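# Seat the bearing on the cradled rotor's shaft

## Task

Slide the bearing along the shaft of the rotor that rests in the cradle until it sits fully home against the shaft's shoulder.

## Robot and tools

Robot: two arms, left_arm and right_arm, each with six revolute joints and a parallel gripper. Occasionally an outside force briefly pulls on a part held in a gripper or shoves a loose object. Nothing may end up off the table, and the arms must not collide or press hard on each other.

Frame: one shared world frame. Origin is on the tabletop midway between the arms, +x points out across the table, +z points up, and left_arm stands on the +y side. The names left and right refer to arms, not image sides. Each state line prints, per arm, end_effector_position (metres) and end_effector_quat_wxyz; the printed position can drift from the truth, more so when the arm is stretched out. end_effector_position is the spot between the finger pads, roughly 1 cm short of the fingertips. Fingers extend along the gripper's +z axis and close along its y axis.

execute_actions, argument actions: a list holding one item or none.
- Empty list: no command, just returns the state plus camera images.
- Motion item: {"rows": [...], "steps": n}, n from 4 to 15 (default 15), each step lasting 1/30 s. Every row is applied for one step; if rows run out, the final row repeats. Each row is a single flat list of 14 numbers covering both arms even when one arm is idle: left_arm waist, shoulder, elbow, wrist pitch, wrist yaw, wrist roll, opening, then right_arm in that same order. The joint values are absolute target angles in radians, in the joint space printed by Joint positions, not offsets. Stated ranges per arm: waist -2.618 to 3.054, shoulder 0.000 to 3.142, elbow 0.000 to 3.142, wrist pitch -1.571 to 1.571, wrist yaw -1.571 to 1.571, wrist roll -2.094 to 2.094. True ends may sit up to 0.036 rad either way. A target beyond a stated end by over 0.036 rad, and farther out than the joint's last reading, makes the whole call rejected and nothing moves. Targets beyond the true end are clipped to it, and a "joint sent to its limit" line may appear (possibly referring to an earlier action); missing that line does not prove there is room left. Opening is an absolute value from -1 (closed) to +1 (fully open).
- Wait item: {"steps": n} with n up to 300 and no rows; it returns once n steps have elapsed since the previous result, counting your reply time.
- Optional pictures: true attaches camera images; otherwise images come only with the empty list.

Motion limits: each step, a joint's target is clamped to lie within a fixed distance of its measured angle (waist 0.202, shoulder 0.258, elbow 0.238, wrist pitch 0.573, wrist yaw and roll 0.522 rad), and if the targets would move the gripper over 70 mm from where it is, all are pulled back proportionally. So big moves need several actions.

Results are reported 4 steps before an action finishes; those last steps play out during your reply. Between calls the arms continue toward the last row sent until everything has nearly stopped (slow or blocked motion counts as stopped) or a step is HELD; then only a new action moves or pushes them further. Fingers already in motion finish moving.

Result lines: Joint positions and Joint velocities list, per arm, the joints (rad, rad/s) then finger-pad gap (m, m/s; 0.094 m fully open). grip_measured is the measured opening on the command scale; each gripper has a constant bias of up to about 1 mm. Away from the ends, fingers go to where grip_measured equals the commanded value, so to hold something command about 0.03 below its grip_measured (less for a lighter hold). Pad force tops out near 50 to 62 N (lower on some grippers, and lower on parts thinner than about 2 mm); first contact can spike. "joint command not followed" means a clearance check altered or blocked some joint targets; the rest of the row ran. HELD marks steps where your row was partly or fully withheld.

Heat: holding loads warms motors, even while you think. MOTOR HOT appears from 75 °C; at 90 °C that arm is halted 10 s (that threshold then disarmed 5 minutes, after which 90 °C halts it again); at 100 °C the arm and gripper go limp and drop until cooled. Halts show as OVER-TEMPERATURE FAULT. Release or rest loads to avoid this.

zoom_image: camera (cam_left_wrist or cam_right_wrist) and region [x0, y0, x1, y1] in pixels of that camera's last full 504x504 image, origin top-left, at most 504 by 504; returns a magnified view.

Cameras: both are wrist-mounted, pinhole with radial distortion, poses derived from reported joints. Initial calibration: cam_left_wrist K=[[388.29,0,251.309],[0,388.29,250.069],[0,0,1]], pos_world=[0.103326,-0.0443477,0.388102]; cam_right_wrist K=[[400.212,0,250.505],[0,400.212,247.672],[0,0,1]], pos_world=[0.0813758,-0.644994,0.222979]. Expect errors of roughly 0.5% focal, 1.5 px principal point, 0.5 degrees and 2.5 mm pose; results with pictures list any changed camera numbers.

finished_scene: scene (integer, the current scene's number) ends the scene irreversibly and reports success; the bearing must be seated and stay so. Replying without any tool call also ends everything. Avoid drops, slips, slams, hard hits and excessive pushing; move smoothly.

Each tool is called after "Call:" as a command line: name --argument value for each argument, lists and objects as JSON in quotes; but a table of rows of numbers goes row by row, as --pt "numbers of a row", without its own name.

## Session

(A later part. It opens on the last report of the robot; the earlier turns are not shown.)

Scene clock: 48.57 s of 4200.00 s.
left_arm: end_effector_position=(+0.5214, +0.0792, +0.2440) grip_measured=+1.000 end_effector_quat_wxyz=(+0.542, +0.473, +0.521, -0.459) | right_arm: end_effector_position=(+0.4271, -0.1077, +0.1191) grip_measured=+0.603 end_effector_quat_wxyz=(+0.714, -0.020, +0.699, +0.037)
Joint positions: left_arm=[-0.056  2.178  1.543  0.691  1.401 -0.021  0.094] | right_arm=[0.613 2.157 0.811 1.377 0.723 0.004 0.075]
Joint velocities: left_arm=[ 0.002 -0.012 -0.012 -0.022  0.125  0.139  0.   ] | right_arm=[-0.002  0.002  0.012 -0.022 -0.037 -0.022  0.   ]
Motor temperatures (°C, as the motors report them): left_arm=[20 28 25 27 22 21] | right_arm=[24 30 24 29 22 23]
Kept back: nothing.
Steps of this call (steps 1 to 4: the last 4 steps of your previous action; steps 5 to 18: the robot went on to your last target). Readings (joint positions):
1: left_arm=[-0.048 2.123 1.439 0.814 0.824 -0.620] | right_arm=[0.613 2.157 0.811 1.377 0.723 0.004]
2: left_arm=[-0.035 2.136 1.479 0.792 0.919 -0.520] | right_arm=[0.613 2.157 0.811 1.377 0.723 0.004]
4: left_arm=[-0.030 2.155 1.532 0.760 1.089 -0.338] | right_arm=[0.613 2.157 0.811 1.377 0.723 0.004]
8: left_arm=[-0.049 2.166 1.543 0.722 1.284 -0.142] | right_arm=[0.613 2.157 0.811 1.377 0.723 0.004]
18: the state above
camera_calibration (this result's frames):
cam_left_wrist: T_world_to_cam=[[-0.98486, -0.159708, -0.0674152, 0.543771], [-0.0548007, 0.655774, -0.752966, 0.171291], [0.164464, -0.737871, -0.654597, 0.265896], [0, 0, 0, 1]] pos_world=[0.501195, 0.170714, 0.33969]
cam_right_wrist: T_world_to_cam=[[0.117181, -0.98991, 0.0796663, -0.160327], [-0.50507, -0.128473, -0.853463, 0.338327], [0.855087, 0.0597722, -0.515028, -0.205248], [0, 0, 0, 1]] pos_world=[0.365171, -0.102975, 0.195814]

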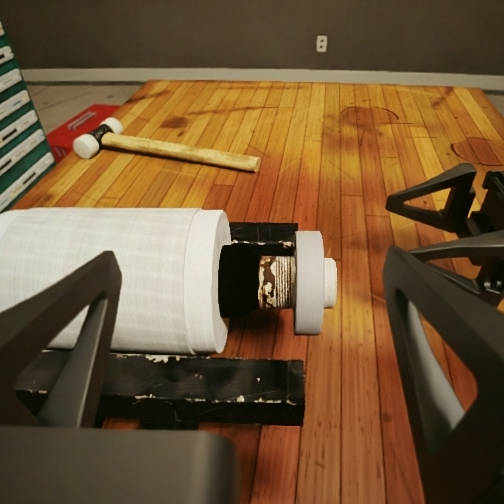

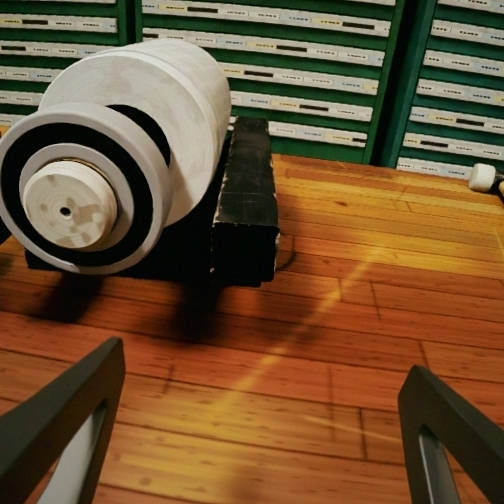

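Call:
zoom_image --camera "cam_left_wrist" --region '[270, 240, 345, 325]'

Region (270, 240, 345, 325) of cam_left_wrist's 504x504 image, scaled by 5.929, with more detail than that image has; it fills the left 445 columns of this view, and the rest is white.

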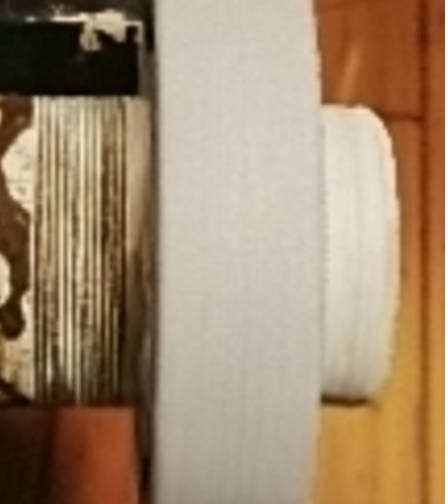

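Call:
finished_scene --scene 1

The scene is finished: the task was done.


## Next scene

The same job, from a new start.

Call:
execute_actions --actions '[]'

Scene clock: 0.00 s of 4200.00 s.
left_arm: end_effector_position=(+0.4408, +0.4839, +0.3437) grip_measured=+1.000 end_effector_quat_wxyz=(+0.409, -0.183, +0.773, +0.448) | right_arm: end_effector_position=(+0.3053, -0.1202, +0.2526) grip_measured=+1.000 end_effector_quat_wxyz=(-0.340, +0.742, -0.468, +0.339)
Joint positions: left_arm=[ 0.16   1.586  1.489 -0.31  -0.845  0.286  0.094] | right_arm=[ 0.777  1.353  1.185 -0.547  0.607 -1.332  0.094]
Joint velocities: left_arm=[-0.012  0.007 -0.002 -0.037 -0.022  0.007  0.   ] | right_arm=[ 0.002  0.012  0.002 -0.022 -0.037 -0.11   0.   ]
Motor temperatures (°C, as the motors report them): left_arm=[20 23 24 24 22 21] | right_arm=[24 24 21 26 22 23]
camera_calibration (this result's frames):
cam_left_wrist: T_world_to_cam=[[0.642909, -0.503132, -0.577517, 0.159786], [-0.762206, -0.494639, -0.417581, 0.729789], [-0.0755644, 0.708654, -0.701498, 0.0650173], [0, 0, 0, 1]] pos_world=[0.458435, 0.395301, 0.442635]
cam_right_wrist: T_world_to_cam=[[0.458598, 0.430011, 0.777675, -0.278889], [-0.110301, -0.840813, 0.529968, -0.166406], [0.881772, -0.328821, -0.338165, -0.131129], [0, 0, 0, 1]] pos_world=[0.225169, -0.063109, 0.260732]

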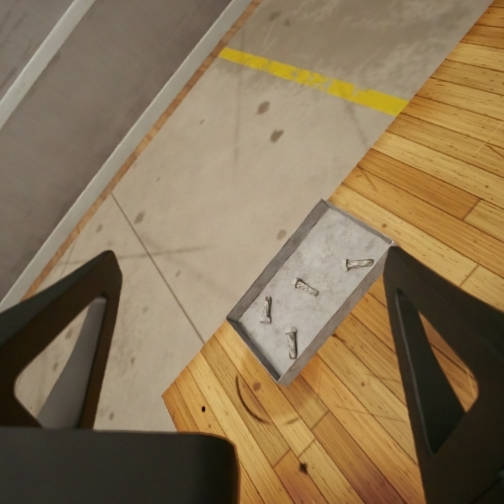

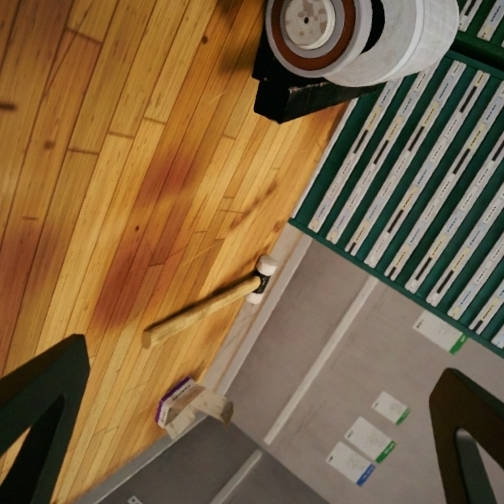

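Call:
zoom_image --camera "cam_right_wrist" --region '[230, 0, 480, 130]'

Region (230, 0, 480, 130) of cam_right_wrist's 504x504 image, scaled by 2.016, with more detail than that image has; it fills the top 262 rows of this view, and the rest is white.

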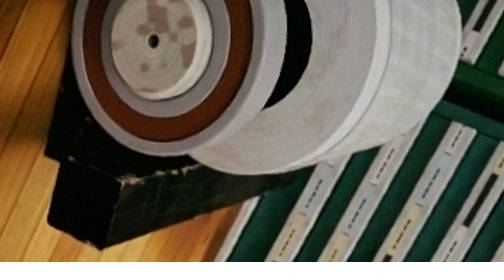

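Call:
execute_actions --actions '[{"rows":[[0.16,1.575,1.5,-0.305,-0.845,0.286,1,0.778,1.355,1.19,-0.51,0.615,-1.30,0.95],[0.16,1.575,1.5,-0.305,-0.845,0.286,1,0.780,1.37,1.185,-0.45,0.625,-1.25,0.9],[0.16,1.575,1.5,-0.305,-0.845,0.286,1,0.783,1.395,1.18,-0.37,0.64,-1.19,0.85],[0.16,1.575,1.5,-0.305,-0.845,0.286,1,0.786,1.43,1.173,-0.28,0.657,-1.12,0.8],[0.16,1.575,1.5,-0.305,-0.845,0.286,1,0.789,1.47,1.166,-0.19,0.674,-1.05,0.75],[0.16,1.575,1.5,-0.305,-0.845,0.286,1,0.792,1.51,1.159,-0.10,0.691,-0.98,0.7],[0.16,1.575,1.5,-0.305,-0.845,0.286,1,0.795,1.55,1.152,-0.01,0.708,-0.91,0.65],[0.16,1.575,1.5,-0.305,-0.845,0.286,1,0.798,1.59,1.145,0.08,0.725,-0.84,0.6],[0.16,1.575,1.5,-0.305,-0.845,0.286,1,0.801,1.63,1.138,0.17,0.742,-0.77,0.55],[0.16,1.575,1.5,-0.305,-0.845,0.286,1,0.804,1.67,1.131,0.26,0.759,-0.70,0.5],[0.16,1.575,1.5,-0.305,-0.845,0.286,1,0.807,1.71,1.124,0.35,0.776,-0.63,0.45],[0.16,1.575,1.5,-0.305,-0.845,0.286,1,0.810,1.75,1.117,0.44,0.793,-0.56,0.4],[0.16,1.575,1.5,-0.305,-0.845,0.286,1,0.813,1.79,1.11,0.53,0.81,-0.49,0.35],[0.16,1.575,1.5,-0.305,-0.845,0.286,1,0.816,1.83,1.103,0.62,0.827,-0.42,0.3],[0.16,1.575,1.5,-0.305,-0.845,0.286,1,0.819,1.87,1.096,0.71,0.844,-0.35,0.25]],"steps":15}]'

Call:
execute_actions --actions '[{"rows":[[0.16,1.575,1.5,-0.305,-0.845,0.286,1,0.822,1.91,1.089,0.80,0.861,-0.28,0.2],[0.16,1.575,1.5,-0.305,-0.845,0.286,1,0.825,1.95,1.082,0.89,0.878,-0.21,0.15],[0.16,1.575,1.5,-0.305,-0.845,0.286,1,0.828,1.99,1.075,0.97,0.895,-0.14,0.1],[0.16,1.575,1.5,-0.305,-0.845,0.286,1,0.831,2.03,1.068,1.04,0.912,-0.08,0.1],[0.16,1.575,1.5,-0.305,-0.845,0.286,1,0.834,2.07,1.061,1.10,0.925,-0.03,0.1],[0.16,1.575,1.5,-0.305,-0.845,0.286,1,0.837,2.105,1.054,1.15,0.935,0.0,0.1],[0.16,1.575,1.5,-0.305,-0.845,0.286,1,0.840,2.135,1.047,1.18,0.94,0.01,0.1],[0.16,1.575,1.5,-0.305,-0.845,0.286,1,0.842,2.16,1.04,1.187,0.942,0.01,0.1],[0.16,1.575,1.5,-0.305,-0.845,0.286,1,0.844,2.18,1.035,1.187,0.942,0.01,0.1],[0.16,1.575,1.5,-0.305,-0.845,0.286,1,0.844,2.192,1.031,1.187,0.942,0.01,0.1],[0.16,1.575,1.5,-0.305,-0.845,0.286,1,0.844,2.198,1.03,1.187,0.942,0.01,0.1]],"steps":15}]'

Call:
execute_actions --actions '[{"steps":10}]' --pictures true

Scene clock: 1.13 s of 4200.00 s.
left_arm: end_effector_position=(+0.4408, +0.4839, +0.3437) grip_measured=+1.000 end_effector_quat_wxyz=(+0.409, -0.183, +0.773, +0.448) | right_arm: end_effector_position=(+0.3610, -0.0494, +0.2283) grip_measured=+0.474 end_effector_quat_wxyz=(+0.504, -0.541, +0.616, -0.272)
Joint positions: left_arm=[ 0.16   1.586  1.489 -0.31  -0.845  0.286  0.094] | right_arm=[ 0.793  1.636  1.153  0.017  0.702 -0.9    0.069]
Joint velocities: left_arm=[ 0.012  0.002 -0.012  0.007 -0.007  0.007  0.   ] | right_arm=[ 0.115  1.336 -0.291  2.264  0.388  1.795 -0.043]
Motor temperatures (°C, as the motors report them): left_arm=[20 23 24 24 22 21] | right_arm=[24 24 22 26 22 23]
Steps of this call (steps 1 to 23: nothing new was sent; steps 24 to 34: the first 11 steps of this action). Readings (joint positions):
24: left_arm=[0.160 1.586 1.489 -0.310 -0.845 0.286] | right_arm=[0.777 1.353 1.185 -0.545 0.607 -1.329]
25: left_arm=[0.160 1.586 1.489 -0.310 -0.845 0.286] | right_arm=[0.777 1.355 1.185 -0.536 0.607 -1.318]
27: left_arm=[0.160 1.586 1.489 -0.310 -0.845 0.286] | right_arm=[0.777 1.373 1.185 -0.475 0.618 -1.267]
31: left_arm=[0.160 1.586 1.489 -0.310 -0.845 0.286] | right_arm=[0.783 1.499 1.179 -0.218 0.664 -1.079]
34: the state above

Scene clock: 1.63 s of 4200.00 s.
left_arm: end_effector_position=(+0.4408, +0.4839, +0.3437) grip_measured=+1.000 end_effector_quat_wxyz=(+0.409, -0.183, +0.773, +0.448) | right_arm: end_effector_position=(+0.3896, -0.0114, +0.1186) grip_measured=+0.103 end_effector_quat_wxyz=(+0.687, -0.099, +0.720, -0.010)
Joint positions: left_arm=[ 0.16   1.586  1.489 -0.31  -0.845  0.286  0.094] | right_arm=[ 0.836  2.188  1.041  1.054  0.903 -0.079  0.052]
Joint velocities: left_arm=[-0.007 -0.002 -0.012 -0.051  0.007  0.007  0.   ] | right_arm=[ 0.042  0.515 -0.222  0.637  0.154  0.549 -0.001]
Motor temperatures (°C, as the motors report them): left_arm=[20 23 24 24 22 21] | right_arm=[24 24 22 27 22 23]
Steps of this call (steps 1 to 4: the last 4 steps of your previous action; steps 5 to 15: the first 11 steps of this action). Readings (joint positions):
5: left_arm=[0.160 1.586 1.489 -0.310 -0.845 0.286] | right_arm=[0.810 1.858 1.104 0.422 0.775 -0.573]
6: left_arm=[0.160 1.586 1.489 -0.310 -0.845 0.286] | right_arm=[0.813 1.898 1.097 0.507 0.791 -0.505]
8: left_arm=[0.160 1.586 1.489 -0.310 -0.845 0.286] | right_arm=[0.819 1.976 1.085 0.675 0.824 -0.369]
12: left_arm=[0.160 1.586 1.489 -0.310 -0.845 0.286] | right_arm=[0.830 2.115 1.063 0.954 0.881 -0.157]
15: the state above

Scene clock: 1.97 s of 4200.00 s.
left_arm: end_effector_position=(+0.4408, +0.4839, +0.3437) grip_measured=+1.000 end_effector_quat_wxyz=(+0.409, -0.183, +0.773, +0.448) | right_arm: end_effector_position=(+0.3886, -0.0164, +0.1179) grip_measured=+0.103 end_effector_quat_wxyz=(+0.699, -0.049, +0.713, +0.024)
Joint positions: left_arm=[ 0.16   1.586  1.489 -0.31  -0.845  0.286  0.094] | right_arm=[ 0.838  2.218  1.027  1.156  0.926 -0.006  0.052]
Joint velocities: left_arm=[ 0.002 -0.012 -0.017 -0.037 -0.037  0.022  0.   ] | right_arm=[ 0.002  0.002  0.017  0.154 -0.022  0.081 -0.   ]
Motor temperatures (°C, as the motors report them): left_arm=[20 23 24 24 22 21] | right_arm=[24 24 22 27 22 23]
Kept back: nothing.
Steps of this call (steps 1 to 4: the last 4 steps of your previous action; steps 5 to 10: the robot went on to your last target). Readings (joint positions):
1: left_arm=[0.160 1.586 1.489 -0.310 -0.845 0.286] | right_arm=[0.838 2.203 1.035 1.072 0.908 -0.063]
2: left_arm=[0.160 1.586 1.489 -0.310 -0.845 0.286] | right_arm=[0.838 2.212 1.030 1.084 0.912 -0.050]
4: left_arm=[0.160 1.586 1.489 -0.310 -0.845 0.286] | right_arm=[0.838 2.218 1.027 1.104 0.918 -0.031]
8: left_arm=[0.160 1.586 1.489 -0.310 -0.845 0.286] | right_arm=[0.838 2.218 1.027 1.146 0.925 -0.011]
10: the state above
camera_calibration (this result's frames):
cam_left_wrist: T_world_to_cam=[[0.642909, -0.503132, -0.577517, 0.159786], [-0.762206, -0.494639, -0.417581, 0.729789], [-0.0755644, 0.708654, -0.701498, 0.0650173], [0, 0, 0, 1]] pos_world=[0.458435, 0.395301, 0.442635]
cam_right_wrist: T_world_to_cam=[[0.142201, -0.980561, 0.1352, -0.0814391], [-0.533563, -0.190979, -0.823916, 0.336172], [0.83372, 0.0450239, -0.550348, -0.166149], [0, 0, 0, 1]] pos_world=[0.329471, -0.00817354, 0.196549]

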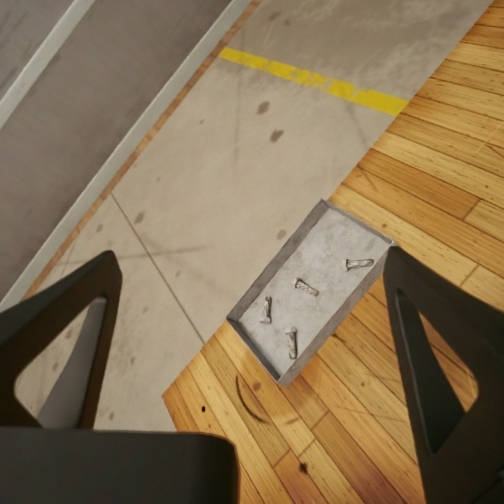

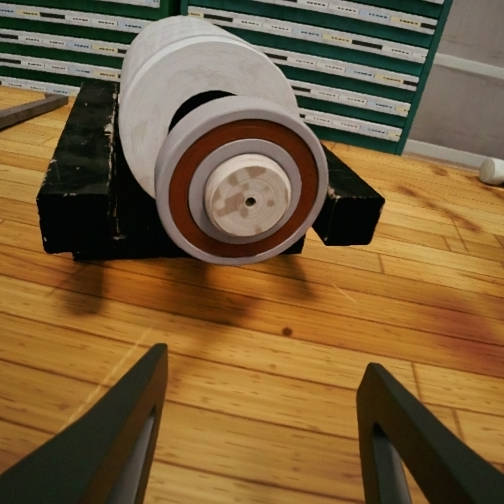

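Call:
zoom_image --camera "cam_right_wrist" --region '[20, 0, 400, 280]'

Region (20, 0, 400, 280) of cam_right_wrist's 504x504 image, scaled by 1.326, with more detail than that image has; it fills the top 371 rows of this view, and the rest is white.

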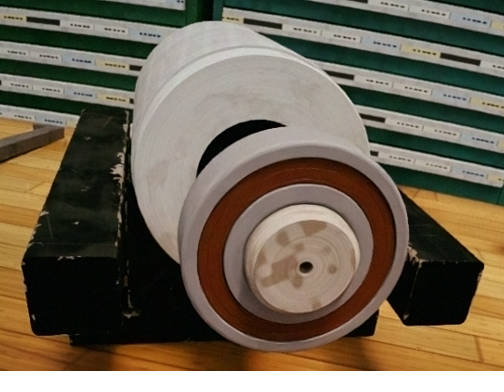

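Call:
execute_actions --actions '[{"rows":[[0.16,1.575,1.5,-0.305,-0.845,0.286,1,0.835,2.195,1.04,1.18,0.88,0.005,0.1],[0.16,1.575,1.5,-0.305,-0.845,0.286,1,0.825,2.19,1.048,1.175,0.82,0.005,0.1],[0.16,1.575,1.5,-0.305,-0.845,0.286,1,0.81,2.185,1.054,1.17,0.76,0.005,0.1],[0.16,1.575,1.5,-0.305,-0.845,0.286,1,0.79,2.182,1.058,1.165,0.70,0.005,0.1],[0.16,1.575,1.5,-0.305,-0.845,0.286,1,0.77,2.18,1.061,1.165,0.64,0.005,0.1],[0.16,1.575,1.5,-0.305,-0.845,0.286,1,0.75,2.178,1.063,1.165,0.58,0.005,0.1],[0.16,1.575,1.5,-0.305,-0.845,0.286,1,0.73,2.176,1.065,1.165,0.52,0.005,0.1],[0.16,1.575,1.5,-0.305,-0.845,0.286,1,0.71,2.174,1.066,1.165,0.47,0.005,0.1],[0.16,1.575,1.5,-0.305,-0.845,0.286,1,0.69,2.173,1.066,1.165,0.44,0.005,0.1],[0.16,1.575,1.5,-0.305,-0.845,0.286,1,0.672,2.173,1.066,1.165,0.426,0.005,0.1],[0.16,1.575,1.5,-0.305,-0.845,0.286,1,0.657,2.173,1.066,1.165,0.426,0.005,0.1],[0.16,1.575,1.5,-0.305,-0.845,0.286,1,0.646,2.173,1.066,1.165,0.426,0.005,0.1],[0.16,1.575,1.5,-0.305,-0.845,0.286,1,0.640,2.173,1.066,1.165,0.426,0.005,0.1],[0.16,1.575,1.5,-0.305,-0.845,0.286,1,0.637,2.173,1.066,1.165,0.426,0.005,0.1]],"steps":15}]'

Call:
execute_actions --actions '[{"steps":12}]' --pictures true

Scene clock: 3.17 s of 4200.00 s.
left_arm: end_effector_position=(+0.4408, +0.4839, +0.3437) grip_measured=+1.000 end_effector_quat_wxyz=(+0.409, -0.183, +0.773, +0.448) | right_arm: end_effector_position=(+0.4286, -0.0078, +0.1340) grip_measured=+0.103 end_effector_quat_wxyz=(+0.700, -0.112, +0.695, +0.118)
Joint positions: left_arm=[ 0.16   1.586  1.489 -0.31  -0.845  0.286  0.094] | right_arm=[0.694 2.199 1.043 1.166 0.558 0.003 0.052]
Joint velocities: left_arm=[ 0.012 -0.012 -0.002 -0.037  0.051 -0.037  0.   ] | right_arm=[-0.637 -0.056  0.042 -0.051 -0.813 -0.007 -0.001]
Motor temperatures (°C, as the motors report them): left_arm=[20 23 24 24 22 21] | right_arm=[24 25 22 27 22 23]
Steps of this call (steps 1 to 25: the robot went on to your last target; steps 26 to 36: the first 11 steps of this action). Readings (joint positions):
26: left_arm=[0.160 1.586 1.489 -0.310 -0.845 0.286] | right_arm=[0.838 2.218 1.027 1.170 0.924 0.003]
27: left_arm=[0.160 1.586 1.489 -0.310 -0.845 0.286] | right_arm=[0.837 2.218 1.027 1.170 0.908 0.003]
29: left_arm=[0.160 1.586 1.489 -0.310 -0.845 0.286] | right_arm=[0.828 2.217 1.027 1.170 0.849 0.003]
33: left_arm=[0.160 1.586 1.489 -0.310 -0.845 0.286] | right_arm=[0.764 2.208 1.036 1.166 0.672 0.003]
36: the state above

Scene clock: 3.57 s of 4200.00 s.
left_arm: end_effector_position=(+0.4408, +0.4839, +0.3437) grip_measured=+1.000 end_effector_quat_wxyz=(+0.409, -0.183, +0.773, +0.448) | right_arm: end_effector_position=(+0.4449, -0.0164, +0.1364) grip_measured=+0.103 end_effector_quat_wxyz=(+0.699, -0.128, +0.691, +0.135)
Joint positions: left_arm=[ 0.16   1.586  1.489 -0.31  -0.845  0.286  0.094] | right_arm=[0.631 2.196 1.044 1.166 0.448 0.003 0.052]
Joint velocities: left_arm=[-0.007 -0.012 -0.002 -0.066  0.081 -0.037  0.   ] | right_arm=[ 0.007  0.027 -0.002  0.022 -0.051  0.051 -0.   ]
Motor temperatures (°C, as the motors report them): left_arm=[20 24 24 25 22 21] | right_arm=[24 25 22 27 22 23]
Kept back: nothing.
Steps of this call (steps 1 to 4: the last 4 steps of your previous action; steps 5 to 12: the robot went on to your last target). Readings (joint positions):
1: left_arm=[0.160 1.586 1.489 -0.310 -0.845 0.286] | right_arm=[0.674 2.198 1.044 1.166 0.535 0.003]
2: left_arm=[0.160 1.586 1.489 -0.310 -0.845 0.286] | right_arm=[0.656 2.196 1.044 1.166 0.517 0.003]
4: left_arm=[0.160 1.586 1.489 -0.310 -0.845 0.286] | right_arm=[0.633 2.196 1.044 1.166 0.493 0.003]
8: left_arm=[0.160 1.586 1.489 -0.310 -0.845 0.286] | right_arm=[0.629 2.196 1.044 1.166 0.463 0.003]
12: the state above
camera_calibration (this result's frames):
cam_left_wrist: T_world_to_cam=[[0.642909, -0.503132, -0.577517, 0.159786], [-0.762206, -0.494639, -0.417581, 0.729789], [-0.0755644, 0.708654, -0.701498, 0.0650173], [0, 0, 0, 1]] pos_world=[0.458435, 0.395301, 0.442635]
cam_right_wrist: T_world_to_cam=[[0.398004, -0.91252, 0.0943404, -0.199033], [-0.449975, -0.283801, -0.846747, 0.345874], [0.799447, 0.294558, -0.523565, -0.187264], [0, 0, 0, 1]] pos_world=[0.384558, -0.0283022, 0.2136]

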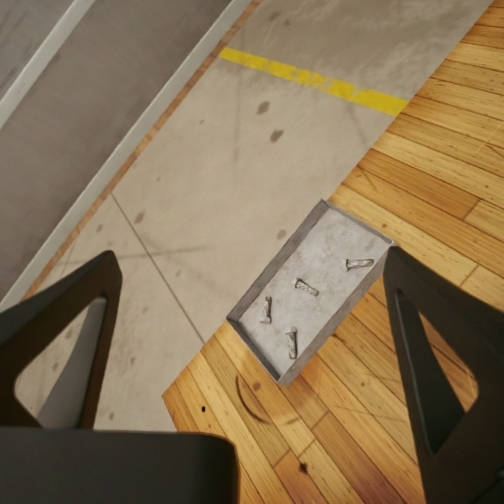

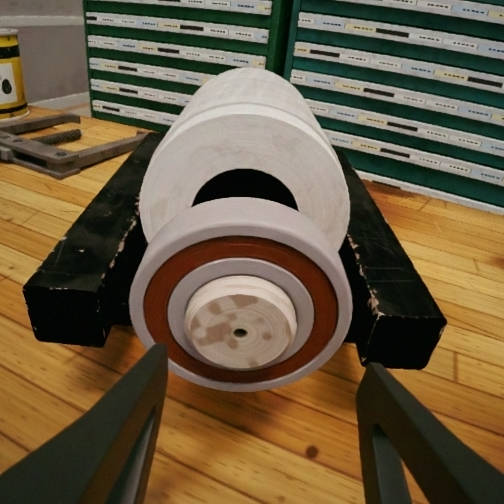

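Call:
execute_actions --actions '[{"rows":[[0.16,1.575,1.5,-0.305,-0.845,0.286,1,0.630,2.195,1.07,1.15,0.41,0.005,0.1],[0.16,1.575,1.5,-0.305,-0.845,0.286,1,0.626,2.201,1.075,1.14,0.40,0.005,0.1],[0.16,1.575,1.5,-0.305,-0.845,0.286,1,0.623,2.206,1.082,1.133,0.391,0.005,0.1],[0.16,1.575,1.5,-0.305,-0.845,0.286,1,0.620,2.211,1.089,1.128,0.391,0.005,0.1],[0.16,1.575,1.5,-0.305,-0.845,0.286,1,0.617,2.215,1.096,1.124,0.391,0.005,0.1],[0.16,1.575,1.5,-0.305,-0.845,0.286,1,0.615,2.219,1.103,1.124,0.391,0.005,0.1],[0.16,1.575,1.5,-0.305,-0.845,0.286,1,0.613,2.222,1.109,1.124,0.391,0.005,0.1],[0.16,1.575,1.5,-0.305,-0.845,0.286,1,0.611,2.224,1.114,1.124,0.391,0.005,0.1],[0.16,1.575,1.5,-0.305,-0.845,0.286,1,0.610,2.226,1.118,1.124,0.391,0.005,0.1]],"steps":15}]'

Call:
execute_actions --actions '[{"steps":5}]' --pictures true

Scene clock: 4.57 s of 4200.00 s.
left_arm: end_effector_position=(+0.4408, +0.4839, +0.3437) grip_measured=+1.000 end_effector_quat_wxyz=(+0.409, -0.183, +0.773, +0.448) | right_arm: end_effector_position=(+0.4532, -0.0078, +0.1307) grip_measured=+0.103 end_effector_quat_wxyz=(+0.692, -0.141, +0.694, +0.142)
Joint positions: left_arm=[ 0.16   1.586  1.489 -0.31  -0.845  0.286  0.094] | right_arm=[0.619 2.225 1.091 1.132 0.406 0.003 0.052]
Joint velocities: left_arm=[ 0.002 -0.002  0.007  0.051  0.022  0.081  0.   ] | right_arm=[-0.056  0.007  0.037 -0.037 -0.007 -0.037 -0.   ]
Motor temperatures (°C, as the motors report them): left_arm=[20 24 25 25 22 21] | right_arm=[24 25 22 27 22 23]
Steps of this call (steps 1 to 19: the robot went on to your last target; steps 20 to 30: the first 11 steps of this action). Readings (joint positions):
20: left_arm=[0.160 1.586 1.489 -0.310 -0.845 0.286] | right_arm=[0.631 2.196 1.044 1.165 0.436 0.003]
21: left_arm=[0.160 1.586 1.489 -0.310 -0.845 0.286] | right_arm=[0.631 2.196 1.044 1.162 0.432 0.003]
23: left_arm=[0.160 1.586 1.489 -0.310 -0.845 0.286] | right_arm=[0.631 2.200 1.051 1.153 0.422 0.003]
27: left_arm=[0.160 1.586 1.489 -0.310 -0.845 0.286] | right_arm=[0.625 2.219 1.079 1.138 0.410 0.003]
30: the state above

Scene clock: 4.73 s of 4200.00 s.
left_arm: end_effector_position=(+0.4408, +0.4839, +0.3437) grip_measured=+1.000 end_effector_quat_wxyz=(+0.409, -0.183, +0.773, +0.448) | right_arm: end_effector_position=(+0.4544, -0.0087, +0.1304) grip_measured=+0.103 end_effector_quat_wxyz=(+0.691, -0.141, +0.694, +0.141)
Joint positions: left_arm=[ 0.16   1.586  1.489 -0.31  -0.845  0.286  0.094] | right_arm=[0.616 2.226 1.092 1.129 0.405 0.003 0.052]
Joint velocities: left_arm=[-0.007  0.007 -0.002 -0.037 -0.037  0.007  0.   ] | right_arm=[ 0.012 -0.002  0.012 -0.051 -0.037 -0.007  0.   ]
Motor temperatures (°C, as the motors report them): left_arm=[20 24 25 25 22 21] | right_arm=[24 25 22 27 22 23]
Kept back: nothing.
Steps of this call (steps 1 to 4: the last 4 steps of your previous action; step 5: the robot went on to your last target). Readings (joint positions):
1: left_arm=[0.160 1.586 1.489 -0.310 -0.845 0.286] | right_arm=[0.617 2.226 1.092 1.131 0.406 0.003]
2: left_arm=[0.160 1.586 1.489 -0.310 -0.845 0.286] | right_arm=[0.616 2.226 1.092 1.130 0.406 0.003]
4: left_arm=[0.160 1.586 1.489 -0.310 -0.845 0.286] | right_arm=[0.616 2.226 1.092 1.130 0.405 0.003]
5: the state above
camera_calibration (this result's frames):
cam_left_wrist: T_world_to_cam=[[0.642909, -0.503132, -0.577517, 0.159786], [-0.762206, -0.494639, -0.417581, 0.729789], [-0.0755644, 0.708654, -0.701498, 0.0650173], [0, 0, 0, 1]] pos_world=[0.458435, 0.395301, 0.442635]
cam_right_wrist: T_world_to_cam=[[0.424431, -0.899779, 0.101271, -0.208076], [-0.451985, -0.30745, -0.837367, 0.346784], [0.784581, 0.309631, -0.537179, -0.191551], [0, 0, 0, 1]] pos_world=[0.395343, -0.0212932, 0.208561]

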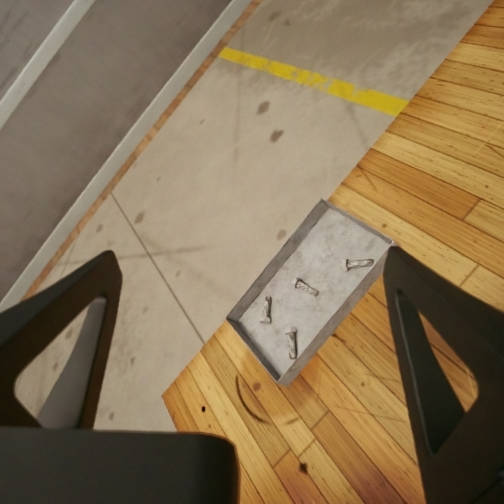

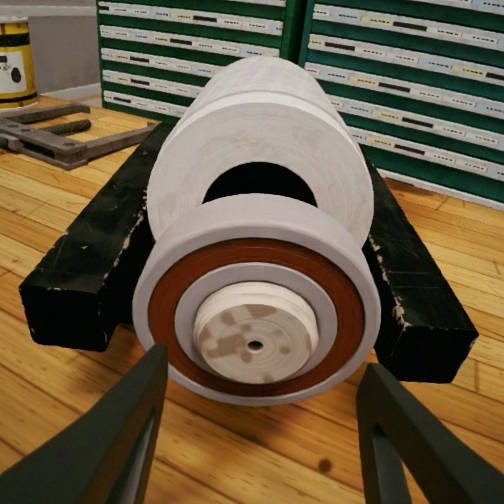

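Call:
execute_actions --actions '[{"rows":[[0.16,1.575,1.5,-0.305,-0.845,0.286,1,0.610,2.229,1.124,1.124,0.389,0.005,0.06],[0.16,1.575,1.5,-0.305,-0.845,0.286,1,0.610,2.232,1.131,1.121,0.387,0.005,0.02],[0.16,1.575,1.5,-0.305,-0.845,0.286,1,0.610,2.236,1.138,1.118,0.385,0.005,-0.01],[0.16,1.575,1.5,-0.305,-0.845,0.286,1,0.609,2.239,1.145,1.114,0.384,0.005,-0.04],[0.16,1.575,1.5,-0.305,-0.845,0.286,1,0.608,2.243,1.152,1.110,0.383,0.005,-0.06],[0.16,1.575,1.5,-0.305,-0.845,0.286,1,0.606,2.246,1.159,1.106,0.382,0.005,-0.06],[0.16,1.575,1.5,-0.305,-0.845,0.286,1,0.605,2.250,1.166,1.102,0.381,0.005,-0.06],[0.16,1.575,1.5,-0.305,-0.845,0.286,1,0.603,2.253,1.173,1.098,0.380,0.005,-0.06],[0.16,1.575,1.5,-0.305,-0.845,0.286,1,0.602,2.256,1.180,1.095,0.379,0.005,-0.06],[0.16,1.575,1.5,-0.305,-0.845,0.286,1,0.600,2.259,1.187,1.092,0.378,0.005,-0.06],[0.16,1.575,1.5,-0.305,-0.845,0.286,1,0.598,2.262,1.194,1.089,0.377,0.005,-0.06],[0.16,1.575,1.5,-0.305,-0.845,0.286,1,0.595,2.264,1.201,1.087,0.376,0.005,-0.06],[0.16,1.575,1.5,-0.305,-0.845,0.286,1,0.591,2.266,1.208,1.085,0.375,0.005,-0.06],[0.16,1.575,1.5,-0.305,-0.845,0.286,1,0.587,2.268,1.215,1.083,0.375,0.005,-0.06],[0.16,1.575,1.5,-0.305,-0.845,0.286,1,0.583,2.270,1.222,1.081,0.375,0.005,-0.06]],"steps":15}]'

Call:
execute_actions --actions '[{"steps":8}]' --pictures true

Scene clock: 5.57 s of 4200.00 s.
left_arm: end_effector_position=(+0.4408, +0.4839, +0.3437) grip_measured=+1.000 end_effector_quat_wxyz=(+0.409, -0.183, +0.773, +0.448) | right_arm: end_effector_position=(+0.4640, +0.0009, +0.1338) grip_measured=-0.057 end_effector_quat_wxyz=(+0.694, -0.142, +0.690, +0.146)
Joint positions: left_arm=[ 0.16   1.586  1.489 -0.31  -0.845  0.286  0.094] | right_arm=[0.612 2.256 1.157 1.106 0.392 0.003 0.044]
Joint velocities: left_arm=[-0.007  0.007  0.002 -0.022  0.066 -0.007  0.   ] | right_arm=[-0.056  0.095  0.193 -0.022 -0.022  0.051 -0.002]
Motor temperatures (°C, as the motors report them): left_arm=[20 24 25 25 22 21] | right_arm=[24 26 22 27 22 23]
Steps of this call (steps 1 to 14: the robot went on to your last target; steps 15 to 25: the first 11 steps of this action). Readings (joint positions):
15: left_arm=[0.160 1.586 1.489 -0.310 -0.845 0.286] | right_arm=[0.616 2.226 1.092 1.128 0.403 0.003]
16: left_arm=[0.160 1.586 1.489 -0.310 -0.845 0.286] | right_arm=[0.616 2.226 1.094 1.127 0.403 0.003]
18: left_arm=[0.160 1.586 1.489 -0.310 -0.845 0.286] | right_arm=[0.616 2.232 1.106 1.125 0.401 0.003]
22: left_arm=[0.160 1.586 1.489 -0.310 -0.845 0.286] | right_arm=[0.615 2.246 1.136 1.115 0.396 0.003]
25: the state above

Scene clock: 5.83 s of 4200.00 s.
left_arm: end_effector_position=(+0.4408, +0.4839, +0.3437) grip_measured=+1.000 end_effector_quat_wxyz=(+0.409, -0.183, +0.773, +0.448) | right_arm: end_effector_position=(+0.4696, +0.0008, +0.1345) grip_measured=-0.057 end_effector_quat_wxyz=(+0.695, -0.140, +0.690, +0.145)
Joint positions: left_arm=[ 0.16   1.586  1.489 -0.31  -0.845  0.286  0.094] | right_arm=[0.604 2.265 1.178 1.095 0.389 0.003 0.044]
Joint velocities: left_arm=[-0.007 -0.012 -0.002  0.022 -0.066 -0.007  0.   ] | right_arm=[-0.012 -0.002 -0.017 -0.037 -0.037 -0.022 -0.   ]
Motor temperatures (°C, as the motors report them): left_arm=[20 24 25 25 22 21] | right_arm=[24 26 22 27 22 23]
Kept back: nothing.
Steps of this call (steps 1 to 4: the last 4 steps of your previous action; steps 5 to 8: the robot went on to your last target). Readings (joint positions):
1: left_arm=[0.160 1.586 1.489 -0.310 -0.845 0.286] | right_arm=[0.610 2.259 1.163 1.103 0.391 0.003]
2: left_arm=[0.160 1.586 1.489 -0.310 -0.845 0.286] | right_arm=[0.608 2.262 1.170 1.100 0.390 0.003]
4: left_arm=[0.160 1.586 1.489 -0.310 -0.845 0.286] | right_arm=[0.604 2.265 1.178 1.096 0.388 0.003]
8: the state above
camera_calibration (this result's frames):
cam_left_wrist: T_world_to_cam=[[0.642909, -0.503132, -0.577517, 0.159786], [-0.762206, -0.494639, -0.417581, 0.729789], [-0.0755644, 0.708654, -0.701498, 0.0650173], [0, 0, 0, 1]] pos_world=[0.458435, 0.395301, 0.442635]
cam_right_wrist: T_world_to_cam=[[0.427334, -0.898885, 0.0969144, -0.207146], [-0.443315, -0.301756, -0.844047, 0.356765], [0.787946, 0.317726, -0.527439, -0.2071], [0, 0, 0, 1]] pos_world=[0.409864, -0.0127437, 0.211969]

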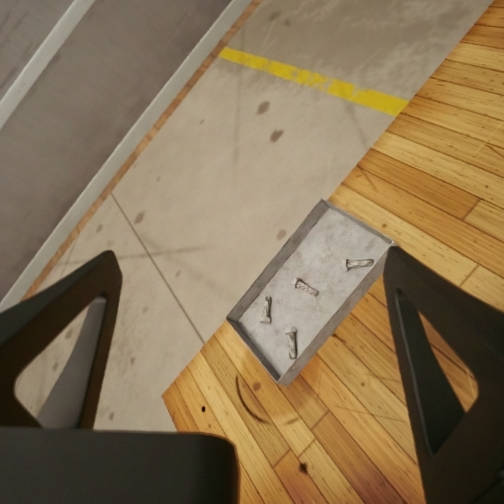

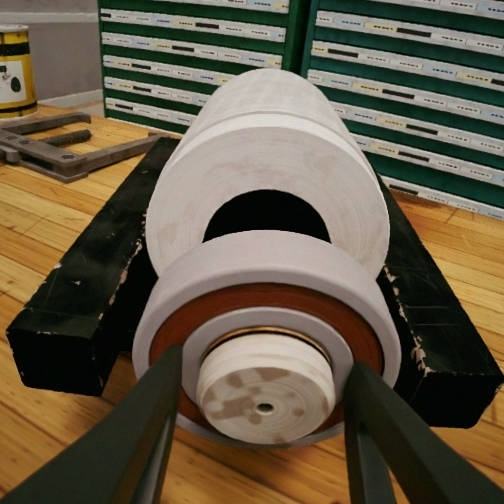

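Call:
execute_actions --actions '[{"rows":[[0.16,1.575,1.5,-0.305,-0.845,0.286,1,0.578,2.271,1.228,1.079,0.375,0.005,-0.06],[0.16,1.575,1.5,-0.305,-0.845,0.286,1,0.573,2.272,1.234,1.077,0.375,0.005,-0.06],[0.16,1.575,1.5,-0.305,-0.845,0.286,1,0.568,2.273,1.240,1.075,0.375,0.005,-0.06],[0.16,1.575,1.5,-0.305,-0.845,0.286,1,0.563,2.274,1.246,1.075,0.375,0.005,-0.06],[0.16,1.575,1.5,-0.305,-0.845,0.286,1,0.558,2.275,1.252,1.075,0.375,0.005,-0.06],[0.16,1.575,1.5,-0.305,-0.845,0.286,1,0.553,2.276,1.258,1.075,0.375,0.005,-0.06],[0.16,1.575,1.5,-0.305,-0.845,0.286,1,0.548,2.277,1.264,1.075,0.375,0.005,-0.06],[0.16,1.575,1.5,-0.305,-0.845,0.286,1,0.543,2.278,1.270,1.075,0.375,0.005,-0.06],[0.16,1.575,1.5,-0.305,-0.845,0.286,1,0.538,2.279,1.276,1.075,0.375,0.005,-0.06]],"steps":15}]' --pictures true

Call:
zoom_image --camera "cam_right_wrist" --region '[150, 180, 380, 410]'

Scene clock: 6.47 s of 4200.00 s.
left_arm: end_effector_position=(+0.4408, +0.4839, +0.3437) grip_measured=+1.000 end_effector_quat_wxyz=(+0.409, -0.183, +0.773, +0.448) | right_arm: end_effector_position=(+0.4711, +0.0002, +0.1356) grip_measured=-0.057 end_effector_quat_wxyz=(+0.695, -0.137, +0.691, +0.142)
Joint positions: left_arm=[ 0.16   1.586  1.489 -0.31  -0.845  0.286  0.094] | right_arm=[0.604 2.265 1.185 1.088 0.398 0.003 0.044]
Joint velocities: left_arm=[-0.007  0.007 -0.017 -0.022  0.007 -0.007  0.   ] | right_arm=[ 0.012  0.002 -0.007  0.007  0.051 -0.022  0.   ]
Motor temperatures (°C, as the motors report them): left_arm=[20 24 25 25 22 21] | right_arm=[24 26 23 27 22 23]
Steps of this call (steps 1 to 8: the robot went on to your last target; steps 9 to 19: the first 11 steps of this action). Readings (joint positions):
9: left_arm=[0.160 1.586 1.489 -0.310 -0.845 0.286] | right_arm=[0.604 2.265 1.178 1.095 0.389 0.003]
10: left_arm=[0.160 1.586 1.489 -0.310 -0.845 0.286] | right_arm=[0.604 2.265 1.179 1.095 0.389 0.003]
12: left_arm=[0.160 1.586 1.489 -0.310 -0.845 0.286] | right_arm=[0.604 2.265 1.181 1.093 0.392 0.003]
16: left_arm=[0.160 1.586 1.489 -0.310 -0.845 0.286] | right_arm=[0.604 2.265 1.184 1.089 0.396 0.003]
19: the state above
camera_calibration (this result's frames):
cam_left_wrist: T_world_to_cam=[[0.642909, -0.503132, -0.577517, 0.159786], [-0.762206, -0.494639, -0.417581, 0.729789], [-0.0755644, 0.708654, -0.701498, 0.0650173], [0, 0, 0, 1]] pos_world=[0.458435, 0.395301, 0.442635]
cam_right_wrist: T_world_to_cam=[[0.419118, -0.902738, 0.0969767, -0.204566], [-0.44633, -0.297869, -0.843839, 0.359558], [0.790652, 0.310384, -0.527761, -0.208805], [0, 0, 0, 1]] pos_world=[0.411311, -0.0127589, 0.213048]

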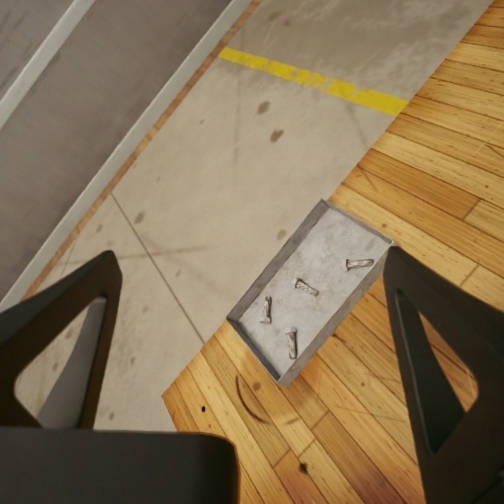

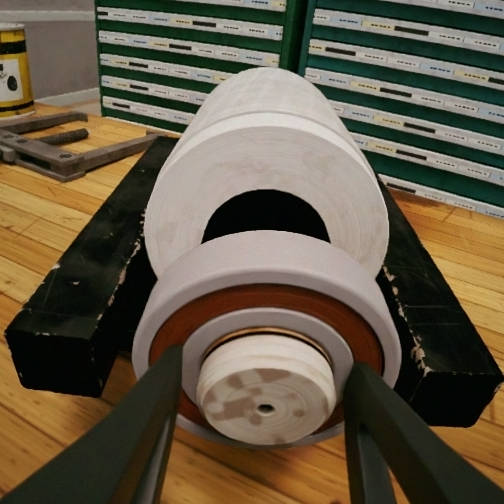

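Region (150, 180, 380, 410) of cam_right_wrist's 504x504 image, scaled by 2.191, with more detail than that image has.

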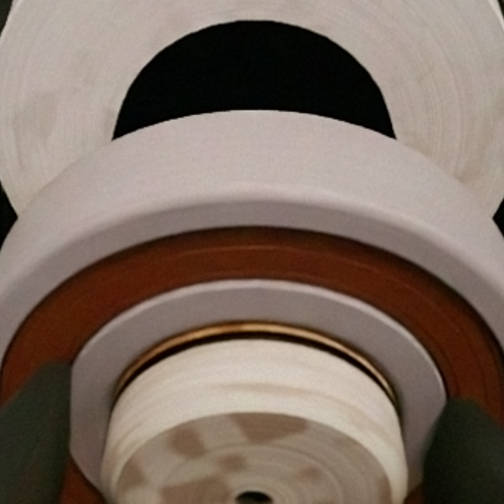

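Call:
execute_actions --actions '[{"rows":[[0.16,1.575,1.5,-0.305,-0.845,0.286,1,0.56,2.272,1.245,1.085,0.385,0.005,-0.06],[0.16,1.575,1.5,-0.305,-0.845,0.286,1,0.585,2.265,1.21,1.092,0.393,0.005,-0.06],[0.16,1.575,1.5,-0.305,-0.845,0.286,1,0.604,2.262,1.18,1.096,0.397,0.005,-0.06],[0.16,1.575,1.5,-0.305,-0.845,0.286,1,0.606,2.262,1.165,1.098,0.397,0.005,-0.06],[0.16,1.575,1.5,-0.305,-0.845,0.286,1,0.606,2.264,1.163,1.098,0.397,0.005,-0.06],[0.16,1.575,1.5,-0.305,-0.845,0.286,1,0.606,2.266,1.163,1.098,0.397,0.005,-0.06],[0.16,1.575,1.5,-0.305,-0.845,0.286,1,0.606,2.268,1.175,1.098,0.397,0.005,-0.06],[0.16,1.575,1.5,-0.305,-0.845,0.286,1,0.602,2.271,1.195,1.096,0.395,0.005,-0.06],[0.16,1.575,1.5,-0.305,-0.845,0.286,1,0.598,2.274,1.204,1.093,0.393,0.005,-0.06],[0.16,1.575,1.5,-0.305,-0.845,0.286,1,0.595,2.276,1.211,1.09,0.391,0.005,-0.06],[0.16,1.575,1.5,-0.305,-0.845,0.286,1,0.590,2.277,1.219,1.088,0.39,0.005,-0.06],[0.16,1.575,1.5,-0.305,-0.845,0.286,1,0.582,2.278,1.228,1.088,0.39,0.005,-0.06],[0.16,1.575,1.5,-0.305,-0.845,0.286,1,0.573,2.278,1.238,1.088,0.39,0.005,-0.06],[0.16,1.575,1.5,-0.305,-0.845,0.286,1,0.564,2.279,1.248,1.088,0.39,0.005,-0.06],[0.16,1.575,1.5,-0.305,-0.845,0.286,1,0.555,2.279,1.258,1.088,0.39,0.005,-0.06]],"steps":15}]'

Call:
execute_actions --actions '[{"rows":[[0.16,1.575,1.5,-0.305,-0.845,0.286,1,0.548,2.279,1.265,1.088,0.39,0.005,-0.06],[0.16,1.575,1.5,-0.305,-0.845,0.286,1,0.548,2.279,1.265,1.088,0.39,0.005,-0.06],[0.16,1.575,1.5,-0.305,-0.845,0.286,1,0.548,2.279,1.265,1.088,0.39,0.005,-0.06],[0.16,1.575,1.5,-0.305,-0.845,0.286,1,0.548,2.279,1.265,1.088,0.39,0.005,-0.06],[0.16,1.575,1.5,-0.305,-0.845,0.286,1,0.565,2.272,1.24,1.092,0.393,0.005,-0.06],[0.16,1.575,1.5,-0.305,-0.845,0.286,1,0.585,2.265,1.215,1.095,0.396,0.005,-0.06],[0.16,1.575,1.5,-0.305,-0.845,0.286,1,0.603,2.258,1.192,1.098,0.398,0.005,-0.06],[0.16,1.575,1.5,-0.305,-0.845,0.286,1,0.603,2.258,1.192,1.098,0.398,0.005,-0.06]],"steps":8}]' --pictures true

Scene clock: 7.40 s of 4200.00 s.
left_arm: end_effector_position=(+0.4408, +0.4839, +0.3437) grip_measured=+1.000 end_effector_quat_wxyz=(+0.409, -0.183, +0.773, +0.448) | right_arm: end_effector_position=(+0.4699, +0.0000, +0.1290) grip_measured=-0.057 end_effector_quat_wxyz=(+0.692, -0.139, +0.695, +0.139)
Joint positions: left_arm=[ 0.16   1.586  1.489 -0.31  -0.845  0.286  0.094] | right_arm=[0.606 2.273 1.18  1.09  0.401 0.003 0.044]
Joint velocities: left_arm=[ 0.012 -0.012 -0.002  0.066 -0.007 -0.066  0.   ] | right_arm=[-0.002  0.037 -0.007  0.139 -0.081  0.037 -0.001]
Motor temperatures (°C, as the motors report them): left_arm=[20 24 25 25 22 21] | right_arm=[24 26 23 27 22 23]
Steps of this call (steps 1 to 4: the last 4 steps of your previous action; steps 5 to 15: the robot went on to your last target; steps 16 to 17: nothing new was sent; steps 18 to 28: the first 11 steps of this action). Readings (joint positions):
18: left_arm=[0.160 1.586 1.489 -0.310 -0.845 0.286] | right_arm=[0.605 2.265 1.185 1.088 0.399 0.003]
19: left_arm=[0.160 1.586 1.489 -0.310 -0.845 0.286] | right_arm=[0.607 2.265 1.183 1.088 0.401 0.003]
21: left_arm=[0.160 1.586 1.489 -0.310 -0.845 0.286] | right_arm=[0.608 2.265 1.180 1.089 0.402 0.003]
25: left_arm=[0.160 1.586 1.489 -0.310 -0.845 0.286] | right_arm=[0.608 2.267 1.175 1.089 0.402 0.003]
28: the state above

Scene clock: 7.67 s of 4200.00 s.
left_arm: end_effector_position=(+0.4408, +0.4839, +0.3437) grip_measured=+1.000 end_effector_quat_wxyz=(+0.409, -0.183, +0.773, +0.448) | right_arm: end_effector_position=(+0.4711, -0.0007, +0.1298) grip_measured=-0.058 end_effector_quat_wxyz=(+0.693, -0.138, +0.694, +0.140)
Joint positions: left_arm=[ 0.16   1.586  1.489 -0.31  -0.845  0.286  0.094] | right_arm=[0.603 2.273 1.182 1.09  0.397 0.003 0.044]
Joint velocities: left_arm=[ 0.022 -0.012 -0.007 -0.007 -0.037 -0.051  0.   ] | right_arm=[ 0.007 -0.012 -0.012 -0.051  0.007 -0.007 -0.   ]
Motor temperatures (°C, as the motors report them): left_arm=[20 24 25 25 22 21] | right_arm=[24 26 23 28 22 23]
Steps of this call (steps 1 to 4: the last 4 steps of your previous action; steps 5 to 8: the first 4 steps of this action). Readings (joint positions):
5: left_arm=[0.160 1.586 1.489 -0.310 -0.845 0.286] | right_arm=[0.603 2.273 1.182 1.090 0.398 0.003]
6: left_arm=[0.160 1.586 1.489 -0.310 -0.845 0.286] | right_arm=[0.603 2.273 1.182 1.090 0.397 0.003]
8: the state above
camera_calibration (this result's frames):
cam_left_wrist: T_world_to_cam=[[0.642909, -0.503132, -0.577517, 0.159786], [-0.762206, -0.494639, -0.417581, 0.729789], [-0.0755644, 0.708654, -0.701498, 0.0650173], [0, 0, 0, 1]] pos_world=[0.458435, 0.395301, 0.442635]
cam_right_wrist: T_world_to_cam=[[0.41913, -0.902395, 0.100065, -0.205193], [-0.452533, -0.303179, -0.838627, 0.356726], [0.787111, 0.306211, -0.535435, -0.208929], [0, 0, 0, 1]] pos_world=[0.411884, -0.0130372, 0.207825]

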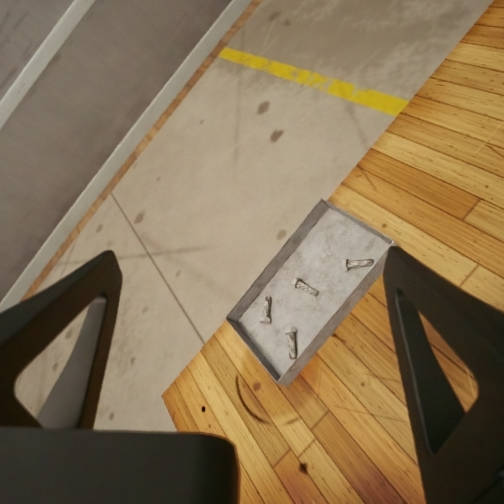

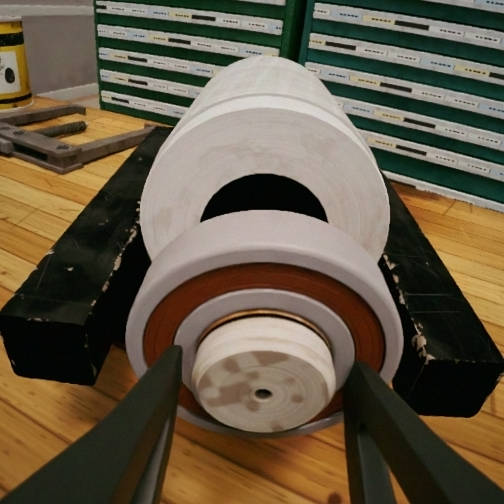

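The bearing didn't move on the second, centred push, and the groove is showing as it did in scene 1. Backing the gripper off now.

Call:
execute_actions --actions '[{"rows":[[0.16,1.575,1.5,-0.305,-0.845,0.286,1,0.610,2.245,1.172,1.108,0.405,0.005,0.0],[0.16,1.575,1.5,-0.305,-0.845,0.286,1,0.614,2.236,1.158,1.118,0.41,0.005,0.08],[0.16,1.575,1.5,-0.305,-0.845,0.286,1,0.618,2.227,1.14,1.128,0.414,0.005,0.15],[0.16,1.575,1.5,-0.305,-0.845,0.286,1,0.622,2.218,1.122,1.138,0.418,0.005,0.15],[0.16,1.575,1.5,-0.305,-0.845,0.286,1,0.626,2.209,1.104,1.148,0.422,0.005,0.15],[0.16,1.575,1.5,-0.305,-0.845,0.286,1,0.630,2.20,1.086,1.158,0.426,0.005,0.15],[0.16,1.575,1.5,-0.305,-0.845,0.286,1,0.634,2.191,1.068,1.167,0.43,0.005,0.15],[0.16,1.575,1.5,-0.305,-0.845,0.286,1,0.638,2.182,1.05,1.176,0.434,0.005,0.15],[0.16,1.575,1.5,-0.305,-0.845,0.286,1,0.642,2.174,1.034,1.184,0.438,0.005,0.15],[0.16,1.575,1.5,-0.305,-0.845,0.286,1,0.645,2.168,1.022,1.19,0.441,0.005,0.15]],"steps":14}]' --pictures true

Call:
zoom_image --camera "cam_right_wrist" --region '[170, 200, 350, 380]'

Scene clock: 8.30 s of 4200.00 s.
left_arm: end_effector_position=(+0.4408, +0.4839, +0.3437) grip_measured=+1.000 end_effector_quat_wxyz=(+0.409, -0.183, +0.773, +0.448) | right_arm: end_effector_position=(+0.4445, -0.0102, +0.1287) grip_measured=+0.147 end_effector_quat_wxyz=(+0.689, -0.143, +0.696, +0.140)
Joint positions: left_arm=[ 0.16   1.586  1.489 -0.31  -0.845  0.286  0.094] | right_arm=[0.63  2.206 1.053 1.141 0.417 0.003 0.054]
Joint velocities: left_arm=[-0.017 -0.012 -0.017 -0.007 -0.022  0.066  0.   ] | right_arm=[ 0.125 -0.247 -0.457  0.242  0.095  0.007 -0.   ]
Motor temperatures (°C, as the motors report them): left_arm=[20 24 25 25 22 21] | right_arm=[24 27 23 28 22 23]
Steps of this call (steps 1 to 4: the last 4 steps of your previous action; steps 5 to 9: the robot went on to your last target; steps 10 to 19: the first 10 steps of this action). Readings (joint positions):
10: left_arm=[0.160 1.586 1.489 -0.310 -0.845 0.286] | right_arm=[0.606 2.273 1.178 1.092 0.399 0.003]
11: left_arm=[0.160 1.586 1.489 -0.310 -0.845 0.286] | right_arm=[0.606 2.272 1.175 1.093 0.399 0.003]
13: left_arm=[0.160 1.586 1.489 -0.310 -0.845 0.286] | right_arm=[0.607 2.262 1.156 1.098 0.400 0.003]
17: left_arm=[0.160 1.586 1.489 -0.310 -0.845 0.286] | right_arm=[0.620 2.224 1.087 1.125 0.411 0.003]
19: the state above
camera_calibration (this result's frames):
cam_left_wrist: T_world_to_cam=[[0.642909, -0.503132, -0.577517, 0.159786], [-0.762206, -0.494639, -0.417581, 0.729789], [-0.0755644, 0.708654, -0.701498, 0.0650173], [0, 0, 0, 1]] pos_world=[0.458435, 0.395301, 0.442635]
cam_right_wrist: T_world_to_cam=[[0.426689, -0.898429, 0.103739, -0.206318], [-0.455837, -0.31271, -0.833321, 0.34156], [0.78112, 0.308281, -0.542968, -0.181999], [0, 0, 0, 1]] pos_world=[0.385893, -0.0224459, 0.207213]

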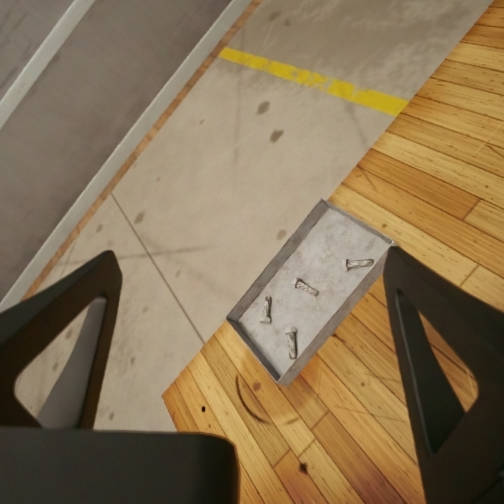

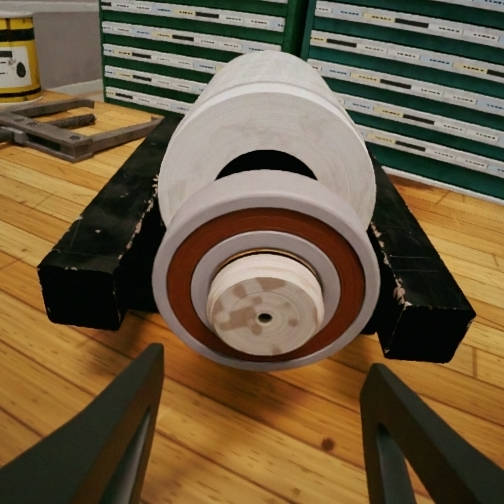

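Region (170, 200, 350, 380) of cam_right_wrist's 504x504 image, scaled by 2.800, with more detail than that image has.

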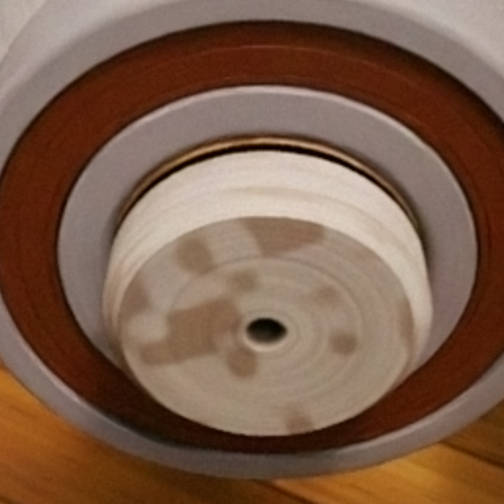

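Call:
finished_scene --scene 2

The scene is finished: the task was done.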